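## Task

The rack front holds twelve drive blanks in three rows of four. Push every protruding blank fully home until it stops and latches. The exception is the bottom-row blank that is first from the right when facing the rack; leave it untouched. The rack is free-standing. Tilting it beyond a slight amount fails the task, and it must finish in its original spot. A blank that stays in only because the robot is still holding it does not count.

## Robot and tools

Robot: two six-joint arms, left_arm and right_arm, each ending in a parallel gripper. The names do not tell you which side of an image an arm is on. Knocking anything off the table fails the scene. Arms must not collide or press hard on each other, since that can end the scene.

Frame: one shared world frame. The origin sits on the table top midway between the arms. +z is up and +x points out over the table. left_arm is on the +y side. Positions are in metres and orientations are quaternions in w,x,y,z order. The printed hand position can be off from the real one, and the error grows with reach.

execute_actions takes {"actions": [...]} holding zero or one item, plus optional "pictures" (true/false; pictures come by default).
- Empty list: no command, just returns the state.
- Wait: {"steps": N}, N from 1 to 300 control steps of 1/30 s each, counted from the previous result. No new command is sent.
- Move: {"rows": [...], "steps": N}, with 1 to 15 rows and N at most 15 (default 15). Each row drives one step. If rows run out before steps do, the last row repeats.

Row layout: one list of 18 numbers for both arms, each in [-1, 1]. The first nine are left_arm: six joint numbers (waist, shoulder, elbow, forearm roll, wrist pitch, wrist roll), then gripper position, force_limit, speed. The last nine are right_arm in the same order. You must always send all 18 numbers, even when only one arm moves.

Joint numbers are offsets, not poses. They are measured from the joint angles in the most recent result that reported them. Before any result in the scene has shown joints, and for later calls within the same reply, they are measured from where the arm is when the action begins. They are never relative to the previous row.

Scaling per unit: 1.983 rad for waist and shoulder, 2.38 rad for elbow, 2.975 rad for forearm roll, wrist pitch and wrist roll.

Joint ranges in rad:
- waist ±3.491
- shoulder ±3.140
- elbow -1.187 to 4.328
- forearm roll ±3.316
- wrist pitch ±3.140
- wrist roll ±3.927

A call that pushes a joint more than 0.010 rad outward beyond its range is refused, and nothing is sent. Real limits may differ by up to 0.010 rad. Targets past the real end are clipped there, and you may see "joint sent to its limit". All-zero joint offsets are not a hold: they pull the arm back to the reference angles.

Motion limits:
- Joint target speed is capped at 2.62 rad/s (waist, shoulder), 3.14 (elbow) and 3.93 (wrist joints). Reaching full speed takes 0.5 s, and an arm's joints are coordinated so they arrive together.
- A target can lead the measured angle by at most 0.805 rad (waist, shoulder), 0.966 (elbow) or 1.21 (wrist joints).
- If a step's targets would move the gripper more than 70 mm from its measured spot, all of that arm's targets are pulled back.
- The simulation keeps running during your replies and waits. Arms keep heading to the last target until they have all nearly stopped, or until a step is HELD.

Gripper numbers are absolute settings, not offsets.
- position: +1 is fully open (140 mm). The pads touch near -0.8. At -1 the fingers close until blocked.
- force_limit: roughly 14 N at -1, 60 N at 0, 107 N at +1.
- speed: roughly 30 mm/s at -1, 140 at 0, 250 at +1.
- To keep a gripper unchanged, resend its previous three numbers; a 0 is a real command.
- Fingers point along the gripper's +z and close along its y. end_effector_position is the point between the closed pads. Fingertips extend about 33 mm beyond it when closed and 9 mm when fully open, and they move roughly 24 mm further out while closing. For pushing blanks, a closed gripper used as a blunt tool is natural.

Result lines:
- The state line gives each arm's gripper position and quaternion.
- Joint positions and Joint velocities give one block per arm in column order (rad, rad/s).
- object_status: 0 moving; 1 blocked while opening; 2 blocked while closing (a grip); 3 reached the target or pads touching. position_measured is in counts: 3 is fully open, 230 is pads touching.
- "joint command not followed": the clearance check altered that arm's joint targets; the rest of the row still ran.
- HELD: on that step your row was not sent, in full or in part.
- MOTOR HOT warns of heating. OVER-TEMPERATURE FAULT means the arm was braked until it cooled.
- If contact torque reaches a joint's load limit (139 N m for waist, shoulder and elbow; 34.8 for the wrist joints), or any outside force on the arm reaches 150 N, the arm halts for 10 s, drops the rest of the call and goes limp against the contact. So press blanks firmly but gently, and avoid hard shoves that could slide or tip the unfixed rack.

zoom_image: {"camera": name, "region": [x0, y0, x1, y1]} in pixels of that camera's latest image, with the origin at top-left and a region at most 504x504. Cameras, all 504x504: cam_head_left, cam_head_right, cam_high, cam_low, cam_left_wrist, cam_right_wrist. Calibration uses OpenCV conventions; small per-scene offsets are possible.

Its result states whether the task succeeded and gives the next task. Before calling it, move the arms away so no blank is held in by the robot, and check that the rack stands upright where it began.

Each tool is called after "Emit:" as name([rows], argument=value, ...), one row to a line, values as JSON.

## Session

Emit:
execute_actions(actions=[])

Scene clock: 0.00 s of 4500.00 s.
left_arm: end_effector_position=(+0.0313, +0.2943, +0.3590) position_measured=3 object_status=3 end_effector_quat_wxyz=(-0.022, +0.947, +0.317, +0.037) | right_arm: end_effector_position=(+0.3697, -0.7060, +0.2226) position_measured=3 object_status=3 end_effector_quat_wxyz=(+0.013, +0.980, -0.193, +0.050)
Joint positions: left_arm=[-0.891 -0.647 -0.129 -0.097 -2.106  3.108] | right_arm=[-0.34   0.094  0.058 -0.004 -1.432  1.666]
Joint velocities: left_arm=[-0.001 -0.001  0.    -0.001  0.001  0.   ] | right_arm=[-0.001 -0.    -0.     0.    -0.    -0.   ]

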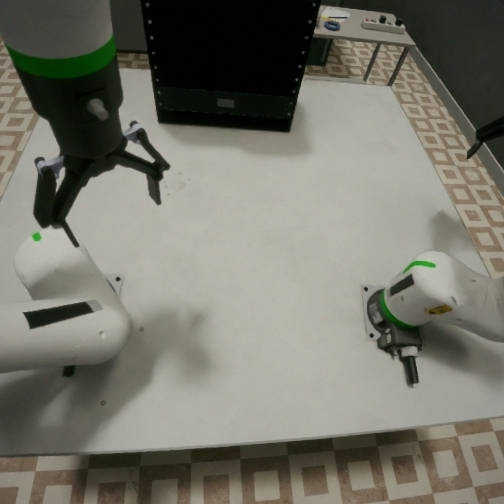

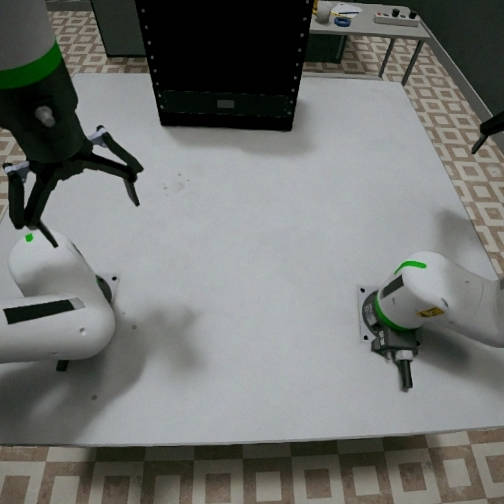

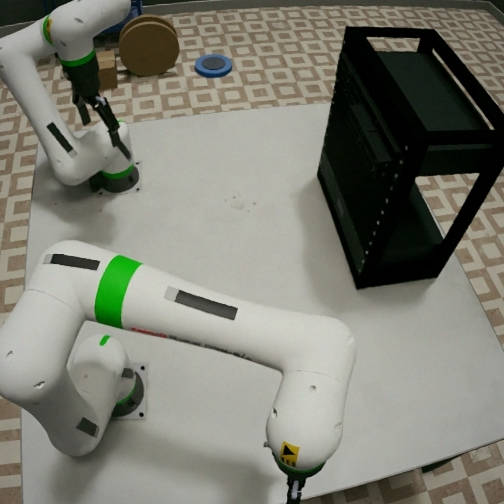

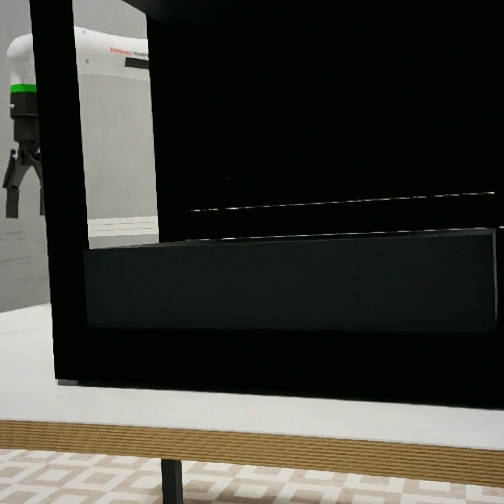

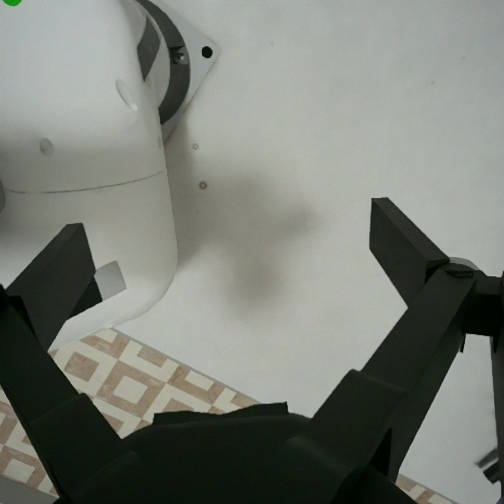

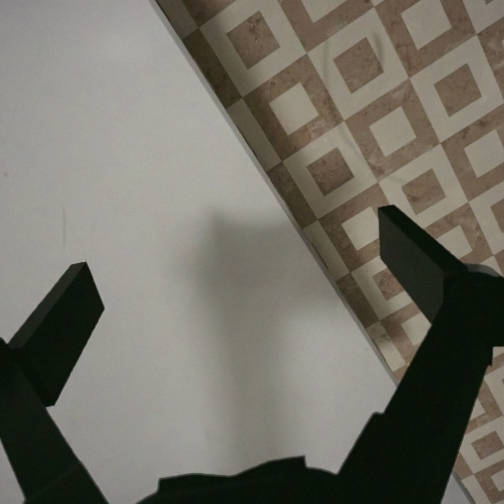

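Emit:
zoom_image(camera="cam_high", region=[300,20,504,224])

Region (300, 20, 504, 224) of cam_high's 504x504 image, scaled by 2.471, with more detail than that image has.

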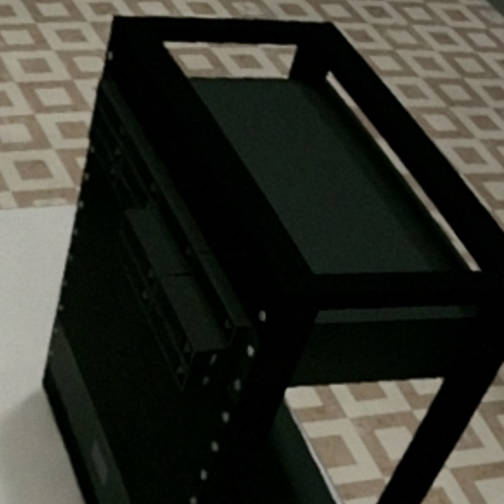

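Emit:
execute_actions([
  {"rows":[[0,0,0,0,0,0,1,0,0,0,-0.1987,-0.1504,-0.5267,0.784,0,-1,0,0]]},
], pictures=false)

Emit:
execute_actions([
  {"steps":75},
], pictures=false)

Emit:
execute_actions([
  {"rows":[[0,0,0,0,0,0,1,0,0,0.625,0,0,0,0,0,-1,0,0]]},
], pictures=false)

Emit:
execute_actions([
  {"steps":60},
])

Scene clock: 20.50 s of 4500.00 s.
left_arm: end_effector_position=(+0.0313, +0.2943, +0.3590) position_measured=3 object_status=3 end_effector_quat_wxyz=(-0.022, +0.947, +0.317, +0.037) | right_arm: end_effector_position=(+0.5212, -0.6291, +0.2537) position_measured=104 object_status=0 end_effector_quat_wxyz=(-0.124, +0.909, -0.245, +0.314)
Joint positions: left_arm=[-0.891 -0.647 -0.129 -0.097 -2.106  3.108] | right_arm=[-0.34  -0.032 -0.056 -0.44  -0.995  1.666]
Joint velocities: left_arm=[ 0.001  0.    -0.     0.    -0.    -0.   ] | right_arm=[ 0.    -0.269 -0.245 -1.122  1.127  0.   ]
Steps of this call (steps 1 to 90: nothing new was sent; then 17.00 s passed at rest; steps 91 to 105: all 15 steps of this action). Readings (joint positions | what the end effector reports):
91: left_arm=[-0.891 -0.647 -0.129 -0.097 -2.106 3.108] | right_arm=[-0.340 0.094 0.058 -0.004 -1.432 1.666] | left_arm position_measured=3 object_status=3 | right_arm position_measured=3 object_status=0
92: left_arm=[-0.891 -0.647 -0.129 -0.097 -2.106 3.108] | right_arm=[-0.340 0.093 0.057 -0.006 -1.429 1.666] | left_arm position_measured=3 object_status=3 | right_arm position_measured=5 object_status=0
94: left_arm=[-0.891 -0.647 -0.129 -0.097 -2.106 3.108] | right_arm=[-0.340 0.083 0.048 -0.038 -1.398 1.666] | left_arm position_measured=3 object_status=3 | right_arm position_measured=20 object_status=0
98: left_arm=[-0.891 -0.647 -0.129 -0.097 -2.106 3.108] | right_arm=[-0.340 0.038 0.007 -0.179 -1.256 1.666] | left_arm position_measured=3 object_status=3 | right_arm position_measured=51 object_status=0
105: the state above

Scene clock: 23.00 s of 4500.00 s.
left_arm: end_effector_position=(+0.0313, +0.2943, +0.3590) position_measured=3 object_status=3 end_effector_quat_wxyz=(-0.022, +0.947, +0.317, +0.037) | right_arm: end_effector_position=(+0.3224, -0.8513, +0.4468) position_measured=233 object_status=3 end_effector_quat_wxyz=(+0.032, -0.099, +0.700, -0.706)
Joint positions: left_arm=[-0.891 -0.647 -0.129 -0.097 -2.106  3.108] | right_arm=[-0.34  -0.3   -0.3   -1.57   0.9    1.666]
Joint velocities: left_arm=[-0.001 -0.    -0.001  0.001 -0.002  0.   ] | right_arm=[ 0.001  0.    -0.     0.     0.    -0.   ]
Steps of this call (steps 1 to 75: the robot went on to your last target). Readings (joint positions | what the end effector reports):
1: left_arm=[-0.891 -0.647 -0.129 -0.097 -2.106 3.108] | right_arm=[-0.340 -0.041 -0.064 -0.478 -0.957 1.666] | left_arm position_measured=3 object_status=3 | right_arm position_measured=111 object_status=0
2: left_arm=[-0.891 -0.647 -0.129 -0.097 -2.106 3.108] | right_arm=[-0.340 -0.050 -0.072 -0.516 -0.917 1.666] | left_arm position_measured=3 object_status=3 | right_arm position_measured=119 object_status=0
4: left_arm=[-0.891 -0.647 -0.129 -0.097 -2.106 3.108] | right_arm=[-0.340 -0.067 -0.088 -0.590 -0.835 1.666] | left_arm position_measured=3 object_status=3 | right_arm position_measured=134 object_status=0
8: left_arm=[-0.891 -0.647 -0.129 -0.097 -2.106 3.108] | right_arm=[-0.340 -0.101 -0.119 -0.732 -0.660 1.666] | left_arm position_measured=3 object_status=3 | right_arm position_measured=164 object_status=0
75: the state above
All arms were judged still, so your last target was given up. Only a new action makes them travel on or press farther. Fingers that are still opening or closing keep moving.

Scene clock: 23.50 s of 4500.00 s.
left_arm: end_effector_position=(+0.0313, +0.2943, +0.3590) position_measured=3 object_status=3 end_effector_quat_wxyz=(-0.022, +0.947, +0.317, +0.037) | right_arm: end_effector_position=(+0.4466, -0.7371, +0.4468) position_measured=233 object_status=3 end_effector_quat_wxyz=(+0.131, -0.197, +0.679, -0.695)
Joint positions: left_arm=[-0.891 -0.647 -0.129 -0.097 -2.106  3.108] | right_arm=[-0.057 -0.3   -0.3   -1.571  0.9    1.666]
Joint velocities: left_arm=[-0.    -0.    -0.    -0.     0.001 -0.   ] | right_arm=[ 0.702  0.    -0.    -0.001  0.     0.   ]
Steps of this call (steps 1 to 15: all 15 steps of this action). Readings (joint positions | what the end effector reports):
1: left_arm=[-0.891 -0.647 -0.129 -0.097 -2.106 3.108] | right_arm=[-0.339 -0.300 -0.300 -1.570 0.900 1.666] | left_arm position_measured=3 object_status=3 | right_arm position_measured=233 object_status=3
2: left_arm=[-0.891 -0.647 -0.129 -0.097 -2.106 3.108] | right_arm=[-0.337 -0.300 -0.300 -1.570 0.900 1.666] | left_arm position_measured=3 object_status=3 | right_arm position_measured=233 object_status=3
4: left_arm=[-0.891 -0.647 -0.129 -0.097 -2.106 3.108] | right_arm=[-0.316 -0.300 -0.300 -1.570 0.900 1.666] | left_arm position_measured=3 object_status=3 | right_arm position_measured=233 object_status=3
8: left_arm=[-0.891 -0.647 -0.129 -0.097 -2.106 3.108] | right_arm=[-0.223 -0.300 -0.300 -1.571 0.900 1.666] | left_arm position_measured=3 object_status=3 | right_arm position_measured=233 object_status=3
15: the state above

Scene clock: 25.50 s of 4500.00 s.
left_arm: end_effector_position=(+0.0313, +0.2943, +0.3590) position_measured=3 object_status=3 end_effector_quat_wxyz=(-0.022, +0.947, +0.317, +0.037) | right_arm: end_effector_position=(+0.5605, -0.1969, +0.4468) position_measured=233 object_status=3 end_effector_quat_wxyz=(-0.437, +0.488, -0.512, +0.556)
Joint positions: left_arm=[-0.891 -0.647 -0.129 -0.097 -2.106  3.108] | right_arm=[ 0.9   -0.3   -0.3   -1.571  0.9    1.666]
Joint velocities: left_arm=[ 0.    -0.    -0.001 -0.001  0.001  0.   ] | right_arm=[ 0.001 -0.     0.    -0.001  0.001  0.   ]
Steps of this call (steps 1 to 60: the robot went on to your last target). Readings (joint positions | what the end effector reports):
1: left_arm=[-0.891 -0.647 -0.129 -0.097 -2.106 3.108] | right_arm=[-0.033 -0.300 -0.300 -1.571 0.900 1.666] | left_arm position_measured=3 object_status=3 | right_arm position_measured=233 object_status=3
2: left_arm=[-0.891 -0.647 -0.129 -0.097 -2.106 3.108] | right_arm=[-0.009 -0.300 -0.300 -1.571 0.900 1.666] | left_arm position_measured=3 object_status=3 | right_arm position_measured=233 object_status=3
4: left_arm=[-0.891 -0.647 -0.129 -0.097 -2.106 3.108] | right_arm=[0.038 -0.300 -0.300 -1.571 0.900 1.666] | left_arm position_measured=3 object_status=3 | right_arm position_measured=233 object_status=3
8: left_arm=[-0.891 -0.647 -0.129 -0.097 -2.106 3.108] | right_arm=[0.133 -0.300 -0.300 -1.571 0.900 1.666] | left_arm position_measured=3 object_status=3 | right_arm position_measured=233 object_status=3
60: the state above
All arms were judged still, so your last target was given up. Only a new action makes them travel on or press farther. Fingers that are still opening or closing keep moving.
camera_calibration (this result's frames):
cam_left_wrist: T_world_to_cam=[[0.532036, -0.846695, 0.00677163, 0.2167], [-0.790167, -0.49361, 0.363299, 0.0383082], [-0.30426, -0.198639, -0.931648, 0.603307], [0, 0, 0, 1]] pos_world=[0.09854, 0.322228, 0.546685]
cam_right_wrist: T_world_to_cam=[[-0.0372631, 0.0954551, -0.994736, 0.481375], [-0.303249, 0.947407, 0.102273, 0.312884], [0.952182, 0.305464, -0.00635663, -0.281944], [0, 0, 0, 1]] pos_world=[0.381281, -0.256255, 0.445049]

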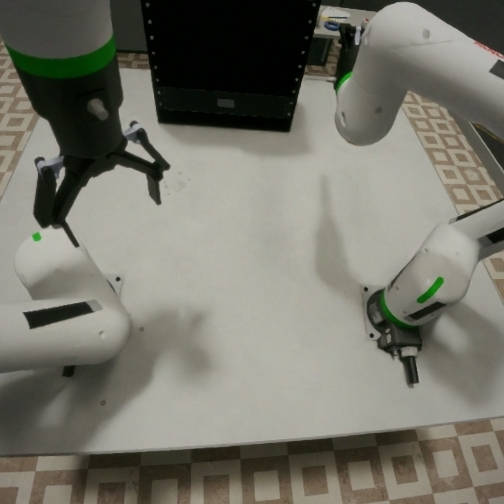

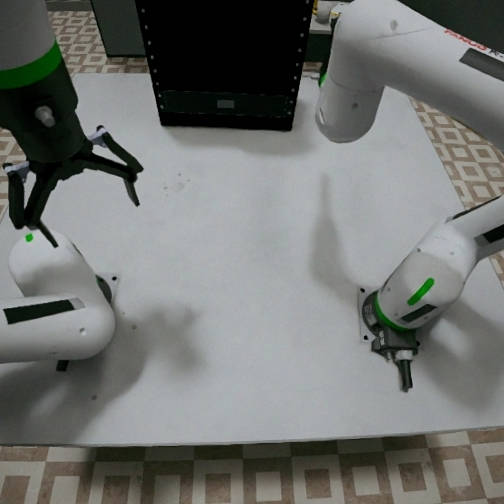

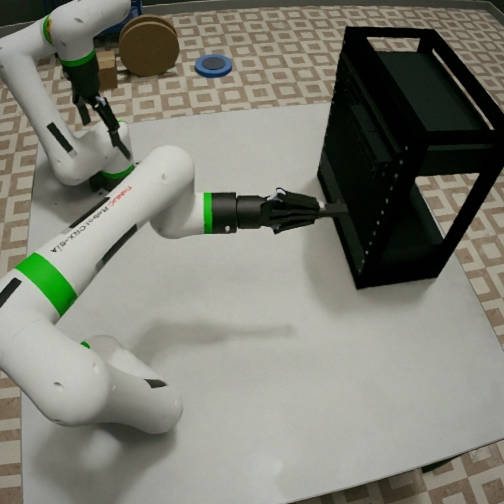

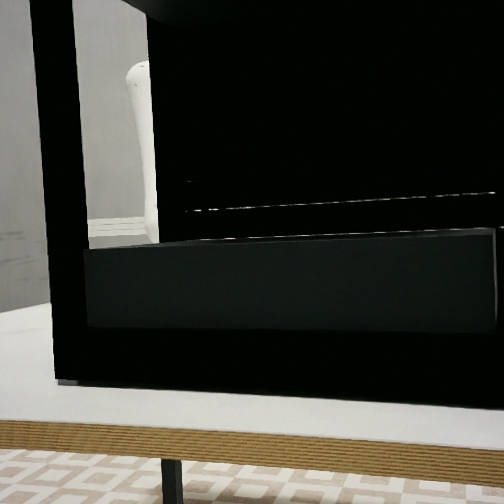

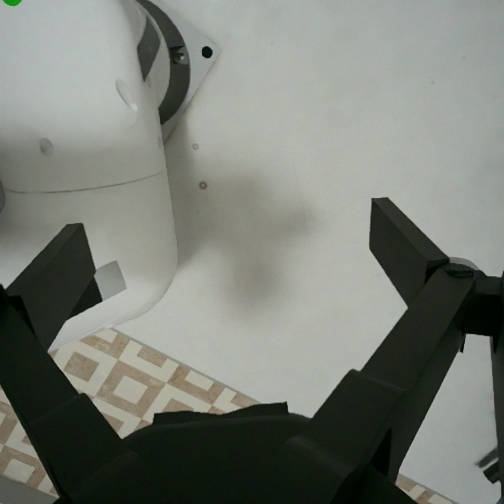

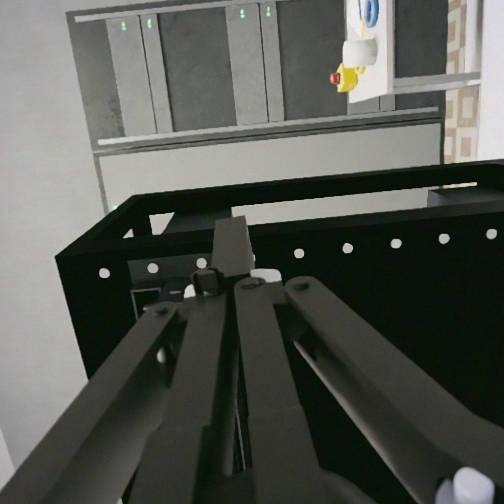

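Emit:
execute_actions([
  {"rows":[[0,0,0,0,0,0,1,0,0,0.1,0,0.06,0,-0.05,-0.56,1,0,0]]},
], pictures=false)

Emit:
execute_actions([
  {"steps":30},
])

Scene clock: 36.50 s of 4500.00 s.
left_arm: end_effector_position=(+0.0313, +0.2943, +0.3590) position_measured=3 object_status=3 end_effector_quat_wxyz=(-0.022, +0.947, +0.317, +0.037) | right_arm: end_effector_position=(+0.5470, -0.1085, +0.4949) position_measured=132 object_status=0 end_effector_quat_wxyz=(+0.658, -0.305, +0.618, -0.303)
Joint positions: left_arm=[-0.891 -0.647 -0.129 -0.097 -2.106  3.108] | right_arm=[ 0.999 -0.3   -0.229 -1.571  0.826  0.942]
Joint velocities: left_arm=[ 0.001 -0.    -0.001  0.     0.001 -0.   ] | right_arm=[ 0.261 -0.     0.188 -0.001 -0.194 -2.454]
Steps of this call (steps 1 to 90: nothing new was sent; then 7.50 s passed at rest; steps 91 to 105: all 15 steps of this action). Readings (joint positions | what the end effector reports):
91: left_arm=[-0.891 -0.647 -0.129 -0.097 -2.106 3.108] | right_arm=[0.900 -0.300 -0.300 -1.571 0.900 1.666] | left_arm position_measured=3 object_status=3 | right_arm position_measured=233 object_status=0
92: left_arm=[-0.891 -0.647 -0.129 -0.097 -2.106 3.108] | right_arm=[0.901 -0.300 -0.300 -1.571 0.900 1.663] | left_arm position_measured=3 object_status=3 | right_arm position_measured=233 object_status=0
94: left_arm=[-0.891 -0.647 -0.129 -0.097 -2.106 3.108] | right_arm=[0.906 -0.300 -0.297 -1.571 0.896 1.631] | left_arm position_measured=3 object_status=3 | right_arm position_measured=216 object_status=0
98: left_arm=[-0.891 -0.647 -0.129 -0.097 -2.106 3.108] | right_arm=[0.933 -0.300 -0.277 -1.571 0.875 1.465] | left_arm position_measured=3 object_status=3 | right_arm position_measured=185 object_status=0
105: the state above

Scene clock: 37.50 s of 4500.00 s.
left_arm: end_effector_position=(+0.0313, +0.2943, +0.3590) position_measured=3 object_status=3 end_effector_quat_wxyz=(-0.022, +0.947, +0.317, +0.037) | right_arm: end_effector_position=(+0.5174, -0.0243, +0.5464) position_measured=3 object_status=3 end_effector_quat_wxyz=(+0.735, -0.033, +0.668, +0.109)
Joint positions: left_arm=[-0.891 -0.647 -0.129 -0.097 -2.106  3.108] | right_arm=[ 1.098 -0.3   -0.157 -1.571  0.751 -0.   ]
Joint velocities: left_arm=[-0.  0.  0. -0. -0. -0.] | right_arm=[ 0.001  0.    -0.     0.001  0.001  0.   ]
Steps of this call (steps 1 to 30: the robot went on to your last target). Readings (joint positions | what the end effector reports):
1: left_arm=[-0.891 -0.647 -0.129 -0.097 -2.106 3.108] | right_arm=[1.008 -0.300 -0.223 -1.571 0.819 0.859] | left_arm position_measured=3 object_status=3 | right_arm position_measured=125 object_status=0
2: left_arm=[-0.891 -0.647 -0.129 -0.097 -2.106 3.108] | right_arm=[1.017 -0.300 -0.216 -1.571 0.813 0.775] | left_arm position_measured=3 object_status=3 | right_arm position_measured=117 object_status=0
4: left_arm=[-0.891 -0.647 -0.129 -0.097 -2.106 3.108] | right_arm=[1.034 -0.300 -0.204 -1.571 0.799 0.607] | left_arm position_measured=3 object_status=3 | right_arm position_measured=102 object_status=0
8: left_arm=[-0.891 -0.647 -0.129 -0.097 -2.106 3.108] | right_arm=[1.068 -0.300 -0.179 -1.571 0.774 0.286] | left_arm position_measured=3 object_status=3 | right_arm position_measured=72 object_status=0
30: the state above
All arms were judged still, so your last target was given up. Only a new action makes them travel on or press farther. Fingers that are still opening or closing keep moving.
camera_calibration (this result's frames):
cam_left_wrist: T_world_to_cam=[[0.532036, -0.846695, 0.0067719, 0.2167], [-0.790167, -0.49361, 0.363299, 0.0383082], [-0.30426, -0.198639, -0.931648, 0.603307], [0, 0, 0, 1]] pos_world=[0.09854, 0.322228, 0.546685]
cam_right_wrist: T_world_to_cam=[[-0.266346, 0.92489, 0.271365, 0.00931391], [-0.459871, -0.36936, 0.807522, -0.210161], [0.8471, 0.0902872, 0.523708, -0.533477], [0, 0, 0, 1]] pos_world=[0.357743, -0.0380732, 0.446568]

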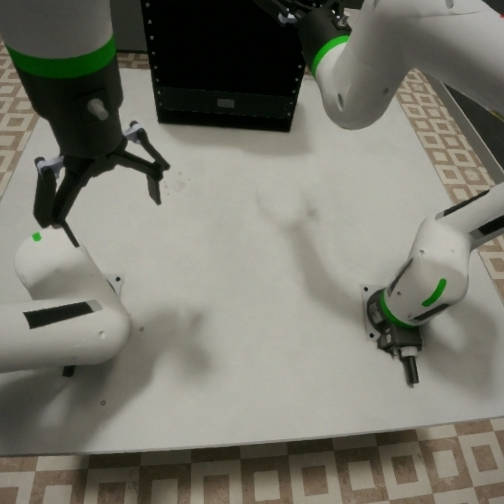

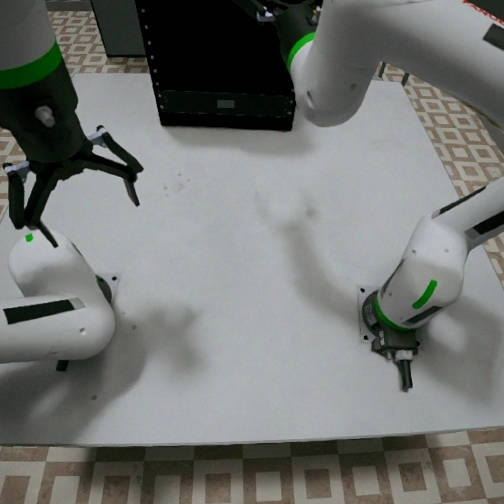

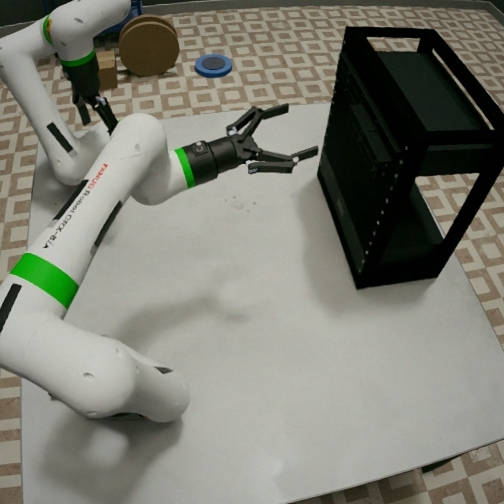

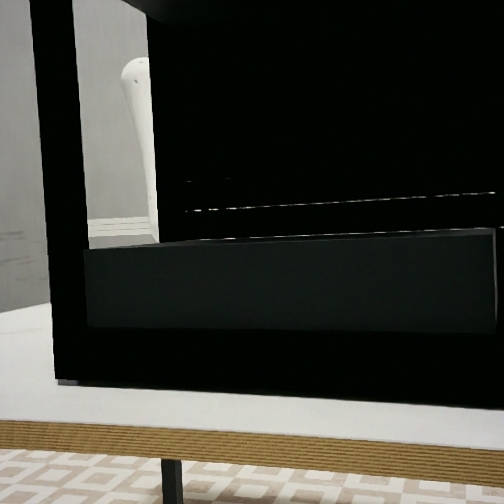

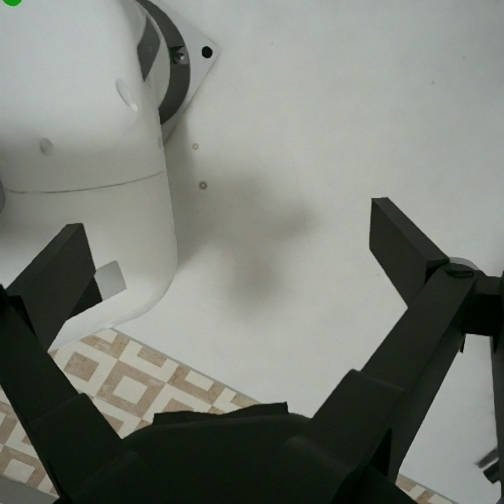

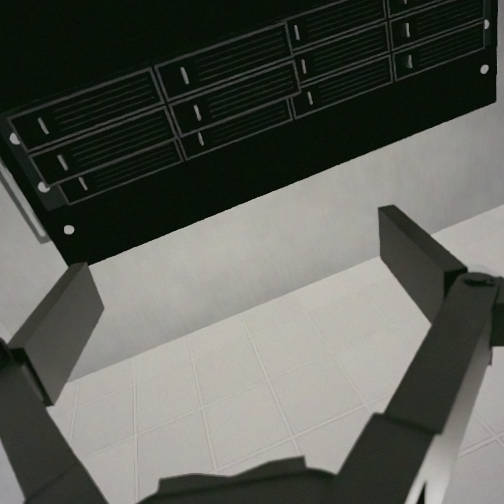

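Emit:
execute_actions([
  {"rows":[[0,0,0,0,0,0,1,0,0,-0.0393,0.2294,0.1647,0,0.05,0.02,-1,0,1]]},
], pictures=false)

Emit:
execute_actions([
  {"steps":25},
])

Scene clock: 47.77 s of 4500.00 s.
left_arm: end_effector_position=(+0.0313, +0.2943, +0.3590) position_measured=3 object_status=3 end_effector_quat_wxyz=(-0.022, +0.947, +0.317, +0.037) | right_arm: end_effector_position=(+0.6351, +0.0133, +0.5243) position_measured=182 object_status=0 end_effector_quat_wxyz=(+0.727, +0.002, +0.686, +0.013)
Joint positions: left_arm=[-0.891 -0.647 -0.129 -0.097 -2.106  3.108] | right_arm=[ 1.034  0.074  0.165 -1.571  0.874  0.049]
Joint velocities: left_arm=[ 0.  0. -0.  0.  0.  0.] | right_arm=[-0.148  0.865  0.743 -0.001  0.28   0.113]
Steps of this call (steps 1 to 90: nothing new was sent; then 6.77 s passed at rest; steps 91 to 105: all 15 steps of this action). Readings (joint positions | what the end effector reports):
91: left_arm=[-0.891 -0.647 -0.129 -0.097 -2.106 3.108] | right_arm=[1.098 -0.300 -0.157 -1.571 0.751 -0.000] | left_arm position_measured=3 object_status=3 | right_arm position_measured=3 object_status=0
92: left_arm=[-0.891 -0.647 -0.129 -0.097 -2.106 3.108] | right_arm=[1.098 -0.298 -0.155 -1.571 0.752 -0.000] | left_arm position_measured=3 object_status=3 | right_arm position_measured=6 object_status=0
94: left_arm=[-0.891 -0.647 -0.129 -0.097 -2.106 3.108] | right_arm=[1.095 -0.277 -0.138 -1.571 0.759 0.002] | left_arm position_measured=3 object_status=3 | right_arm position_measured=33 object_status=0
98: left_arm=[-0.891 -0.647 -0.129 -0.097 -2.106 3.108] | right_arm=[1.075 -0.167 -0.042 -1.571 0.795 0.017] | left_arm position_measured=3 object_status=3 | right_arm position_measured=87 object_status=0
105: the state above

Scene clock: 48.60 s of 4500.00 s.
left_arm: end_effector_position=(+0.0313, +0.2943, +0.3590) position_measured=3 object_status=3 end_effector_quat_wxyz=(-0.022, +0.947, +0.317, +0.037) | right_arm: end_effector_position=(+0.6605, +0.0194, +0.5126) position_measured=233 object_status=3 end_effector_quat_wxyz=(+0.724, +0.010, +0.689, -0.008)
Joint positions: left_arm=[-0.891 -0.647 -0.129 -0.097 -2.106  3.108] | right_arm=[ 1.02   0.155  0.235 -1.57   0.9    0.059]
Joint velocities: left_arm=[ 0.001 -0.    -0.    -0.002 -0.002  0.   ] | right_arm=[0.001 0.    0.    0.    0.001 0.   ]
Steps of this call (steps 1 to 25: the robot went on to your last target). Readings (joint positions | what the end effector reports):
1: left_arm=[-0.891 -0.647 -0.129 -0.097 -2.106 3.108] | right_arm=[1.030 0.101 0.188 -1.571 0.882 0.052] | left_arm position_measured=3 object_status=3 | right_arm position_measured=195 object_status=0
2: left_arm=[-0.891 -0.647 -0.129 -0.097 -2.106 3.108] | right_arm=[1.026 0.123 0.207 -1.571 0.889 0.055] | left_arm position_measured=3 object_status=3 | right_arm position_measured=209 object_status=0
4: left_arm=[-0.891 -0.647 -0.129 -0.097 -2.106 3.108] | right_arm=[1.021 0.149 0.230 -1.570 0.898 0.059] | left_arm position_measured=3 object_status=3 | right_arm position_measured=233 object_status=0
8: left_arm=[-0.891 -0.647 -0.129 -0.097 -2.106 3.108] | right_arm=[1.020 0.154 0.234 -1.570 0.900 0.059] | left_arm position_measured=3 object_status=3 | right_arm position_measured=233 object_status=0
25: the state above
camera_calibration (this result's frames):
cam_left_wrist: T_world_to_cam=[[0.532036, -0.846695, 0.00677181, 0.2167], [-0.790167, -0.49361, 0.363299, 0.0383083], [-0.30426, -0.198639, -0.931648, 0.603307], [0, 0, 0, 1]] pos_world=[0.0985401, 0.322228, 0.546685]
cam_right_wrist: T_world_to_cam=[[-0.035, 0.982406, 0.183451, -0.0926847], [-0.484371, -0.177238, 0.856722, -0.11374], [0.874163, -0.0588731, 0.482052, -0.634527], [0, 0, 0, 1]] pos_world=[0.496343, 0.0335383, 0.420322]

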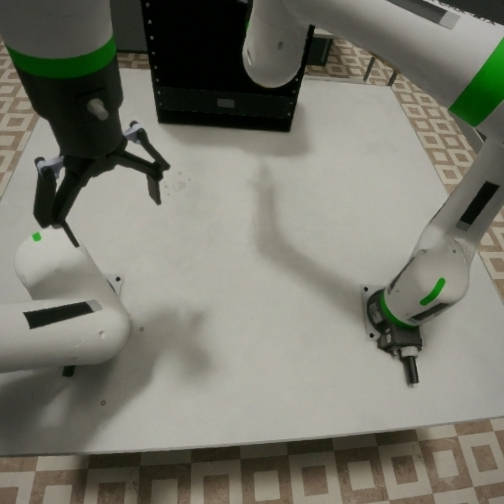

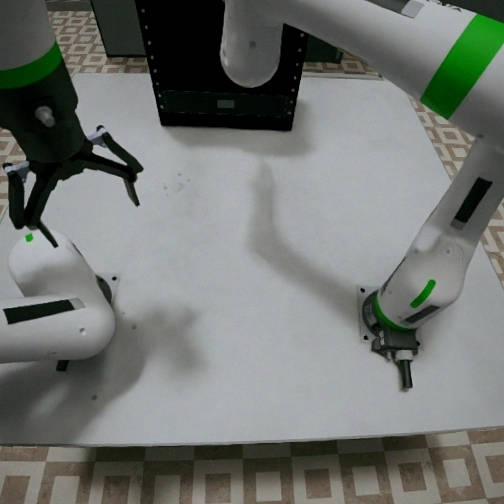

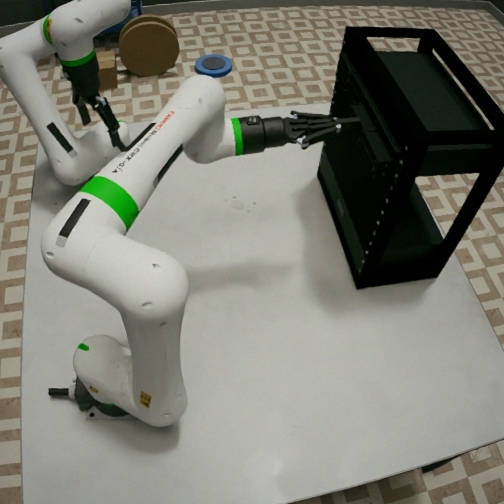

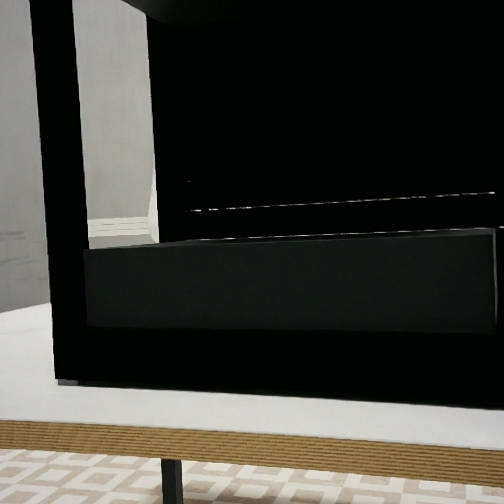

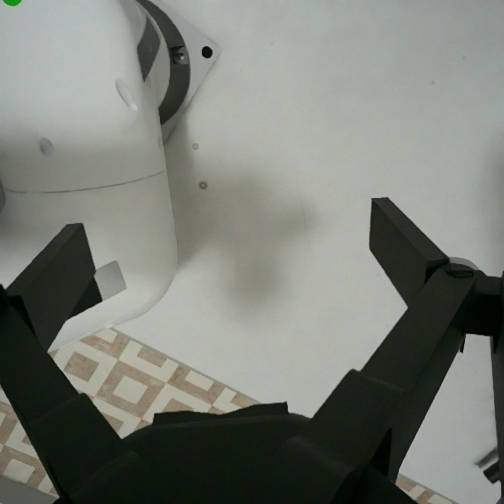

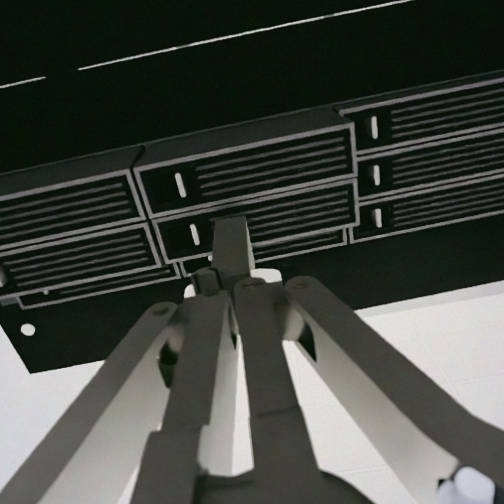

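Emit:
execute_actions([
  {"rows":[[0,0,0,0,0,0,1,0,0,-0.0156,0.016,0.0165,0,-0.0104,0,-1,0,1]]},
])

Scene clock: 53.37 s of 4500.00 s.
left_arm: end_effector_position=(+0.0313, +0.2943, +0.3590) position_measured=3 object_status=3 end_effector_quat_wxyz=(-0.022, +0.947, +0.317, +0.037) | right_arm: end_effector_position=(+0.6811, +0.0192, +0.5161) position_measured=233 object_status=3 end_effector_quat_wxyz=(+0.727, +0.011, +0.687, -0.007)
Joint positions: left_arm=[-0.891 -0.647 -0.129 -0.097 -2.106  3.108] | right_arm=[ 0.989  0.186  0.274 -1.57   0.869  0.059]
Joint velocities: left_arm=[-0.001  0.    -0.001  0.    -0.001  0.   ] | right_arm=[ 0.     0.     0.     0.001 -0.001 -0.   ]
Steps of this call (steps 1 to 15: the robot went on to your last target; steps 16 to 90: nothing new was sent; then 1.27 s passed at rest; steps 91 to 105: all 15 steps of this action). Readings (joint positions | what the end effector reports):
91: left_arm=[-0.891 -0.647 -0.129 -0.097 -2.106 3.108] | right_arm=[1.020 0.155 0.235 -1.570 0.900 0.059] | left_arm position_measured=3 object_status=3 | right_arm position_measured=233 object_status=3
92: left_arm=[-0.891 -0.647 -0.129 -0.097 -2.106 3.108] | right_arm=[1.018 0.157 0.237 -1.570 0.898 0.059] | left_arm position_measured=3 object_status=3 | right_arm position_measured=233 object_status=3
94: left_arm=[-0.891 -0.647 -0.129 -0.097 -2.106 3.108] | right_arm=[1.001 0.175 0.259 -1.570 0.880 0.059] | left_arm position_measured=3 object_status=3 | right_arm position_measured=233 object_status=3
98: left_arm=[-0.891 -0.647 -0.129 -0.097 -2.106 3.108] | right_arm=[0.990 0.186 0.274 -1.570 0.869 0.059] | left_arm position_measured=3 object_status=3 | right_arm position_measured=233 object_status=3
105: the state above
camera_calibration (this result's frames):
cam_left_wrist: T_world_to_cam=[[0.532036, -0.846695, 0.00677198, 0.2167], [-0.790167, -0.49361, 0.363299, 0.0383082], [-0.30426, -0.198639, -0.931648, 0.603307], [0, 0, 0, 1]] pos_world=[0.0985401, 0.322228, 0.546685]
cam_right_wrist: T_world_to_cam=[[-0.0361664, 0.981665, 0.18715, -0.0935798], [-0.490255, -0.180617, 0.852659, -0.100609], [0.870829, -0.0609134, 0.487798, -0.654907], [0, 0, 0, 1]] pos_world=[0.517603, 0.0337998, 0.422761]

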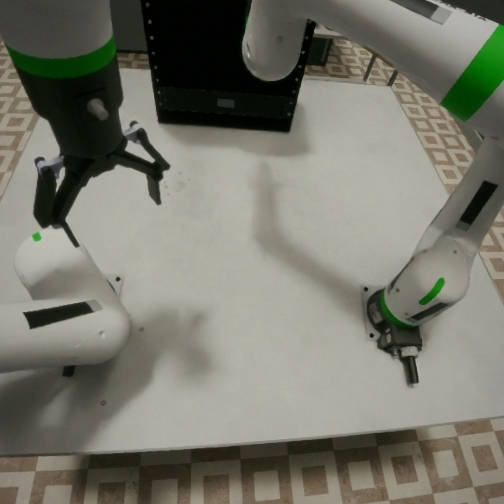

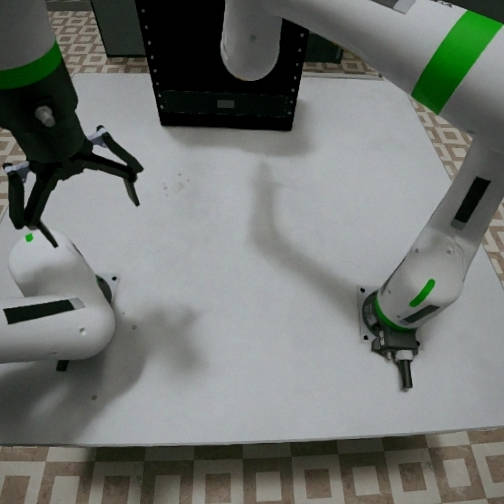

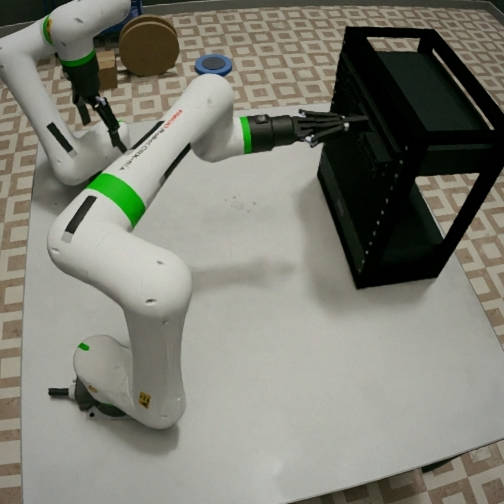

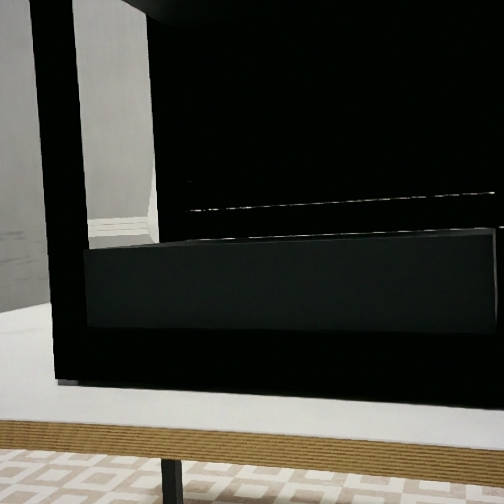

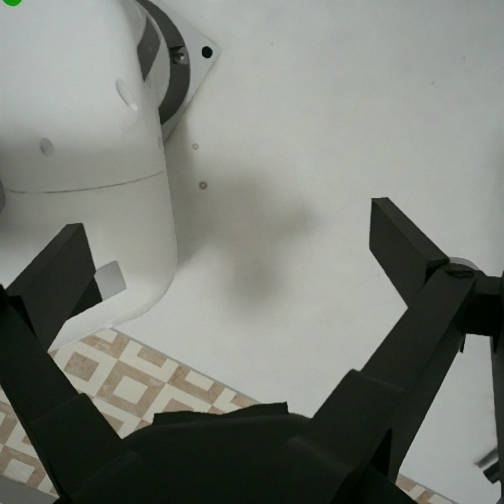

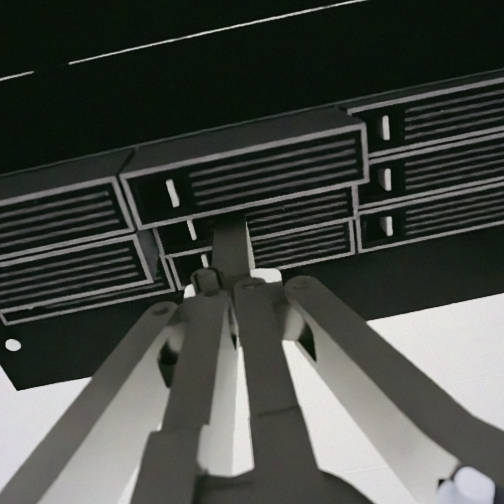

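Emit:
execute_actions([
  {"rows":[[0,0,0,0,0,0,1,0,0,-0.0062,0.0066,0.0058,0,-0.0042,0,-1,0,1]]},
])

Emit:
zoom_image(camera="cam_right_wrist", region=[240,90,440,290])

Scene clock: 57.70 s of 4500.00 s.
left_arm: end_effector_position=(+0.0313, +0.2943, +0.3590) position_measured=3 object_status=3 end_effector_quat_wxyz=(-0.022, +0.947, +0.317, +0.037) | right_arm: end_effector_position=(+0.6894, +0.0190, +0.5159) position_measured=233 object_status=3 end_effector_quat_wxyz=(+0.727, +0.011, +0.686, -0.007)
Joint positions: left_arm=[-0.891 -0.647 -0.129 -0.097 -2.106  3.108] | right_arm=[ 0.977  0.199  0.288 -1.57   0.857  0.059]
Joint velocities: left_arm=[ 0.001 -0.001 -0.    -0.001 -0.001  0.   ] | right_arm=[-0.     0.    -0.     0.001  0.    -0.   ]
Steps of this call (steps 1 to 15: the robot went on to your last target; steps 16 to 90: nothing new was sent; then 0.83 s passed at rest; steps 91 to 105: all 15 steps of this action). Readings (joint positions | what the end effector reports):
91: left_arm=[-0.891 -0.647 -0.129 -0.097 -2.106 3.108] | right_arm=[0.989 0.186 0.274 -1.570 0.869 0.059] | left_arm position_measured=3 object_status=3 | right_arm position_measured=233 object_status=3
92: left_arm=[-0.891 -0.647 -0.129 -0.097 -2.106 3.108] | right_arm=[0.987 0.189 0.276 -1.570 0.867 0.059] | left_arm position_measured=3 object_status=3 | right_arm position_measured=233 object_status=3
94: left_arm=[-0.891 -0.647 -0.129 -0.097 -2.106 3.108] | right_arm=[0.979 0.198 0.286 -1.570 0.858 0.059] | left_arm position_measured=3 object_status=3 | right_arm position_measured=233 object_status=3
98: left_arm=[-0.891 -0.647 -0.129 -0.097 -2.106 3.108] | right_arm=[0.977 0.199 0.288 -1.570 0.857 0.059] | left_arm position_measured=3 object_status=3 | right_arm position_measured=233 object_status=3
105: the state above
camera_calibration (this result's frames):
cam_left_wrist: T_world_to_cam=[[0.532036, -0.846695, 0.00677182, 0.2167], [-0.790167, -0.49361, 0.363299, 0.0383083], [-0.30426, -0.198639, -0.931648, 0.603307], [0, 0, 0, 1]] pos_world=[0.09854, 0.322228, 0.546685]
cam_right_wrist: T_world_to_cam=[[-0.03656, 0.981695, 0.186916, -0.0926136], [-0.491337, -0.18053, 0.852054, -0.0953308], [0.870202, -0.0606877, 0.488943, -0.662176], [0, 0, 0, 1]] pos_world=[0.526001, 0.0335223, 0.422305]

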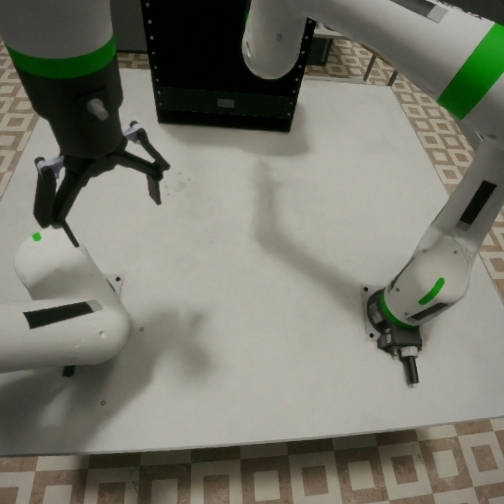

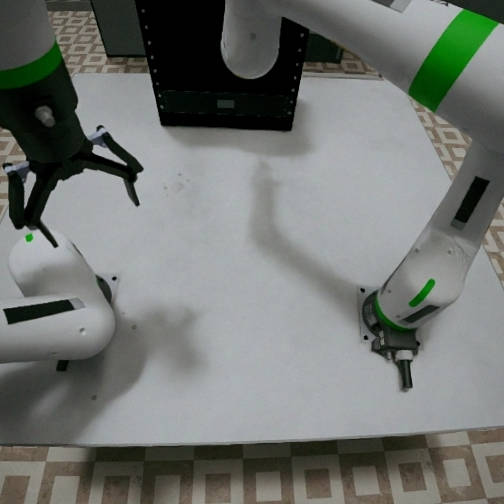

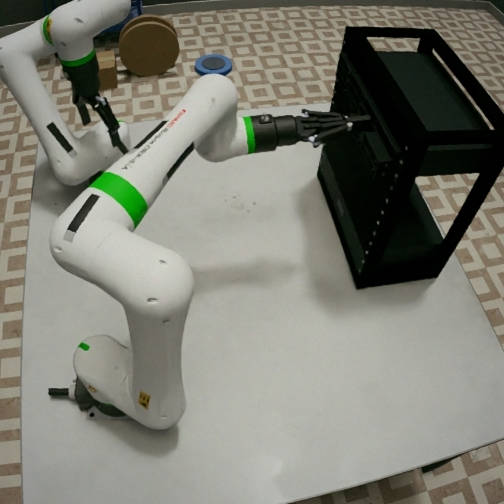

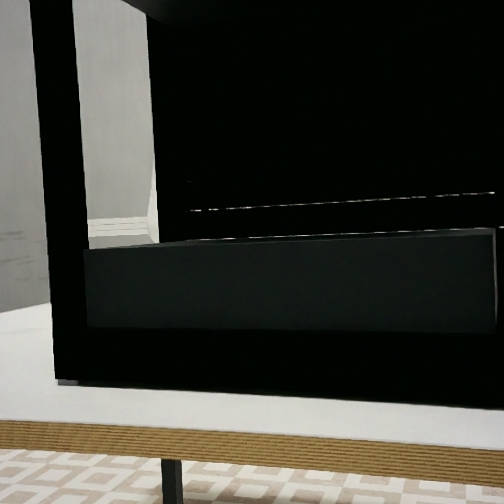

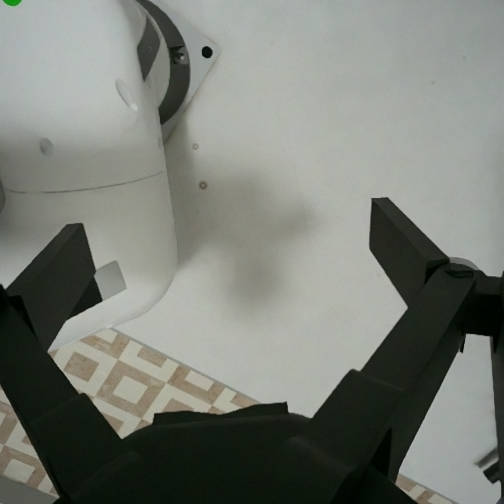

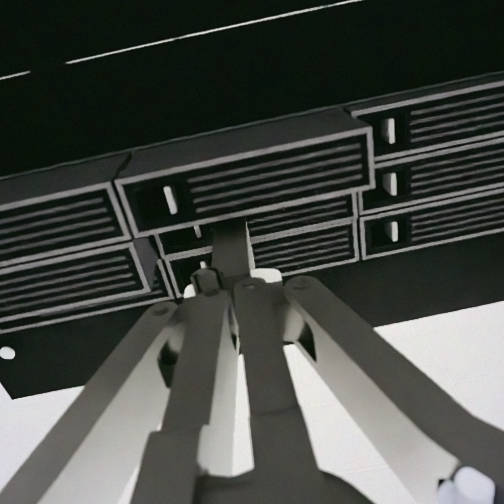

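Region (240, 90, 440, 290) of cam_right_wrist's 504x504 image, scaled by 2.520, with more detail than that image has.

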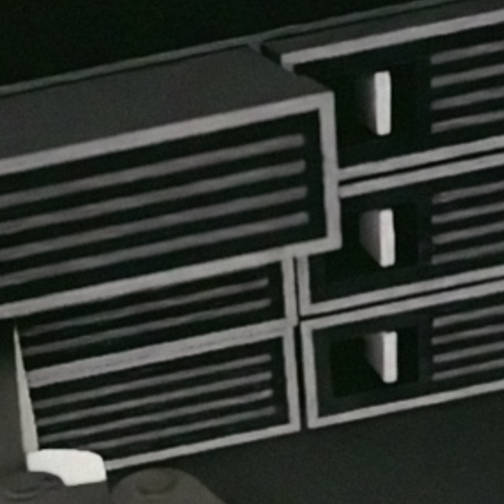

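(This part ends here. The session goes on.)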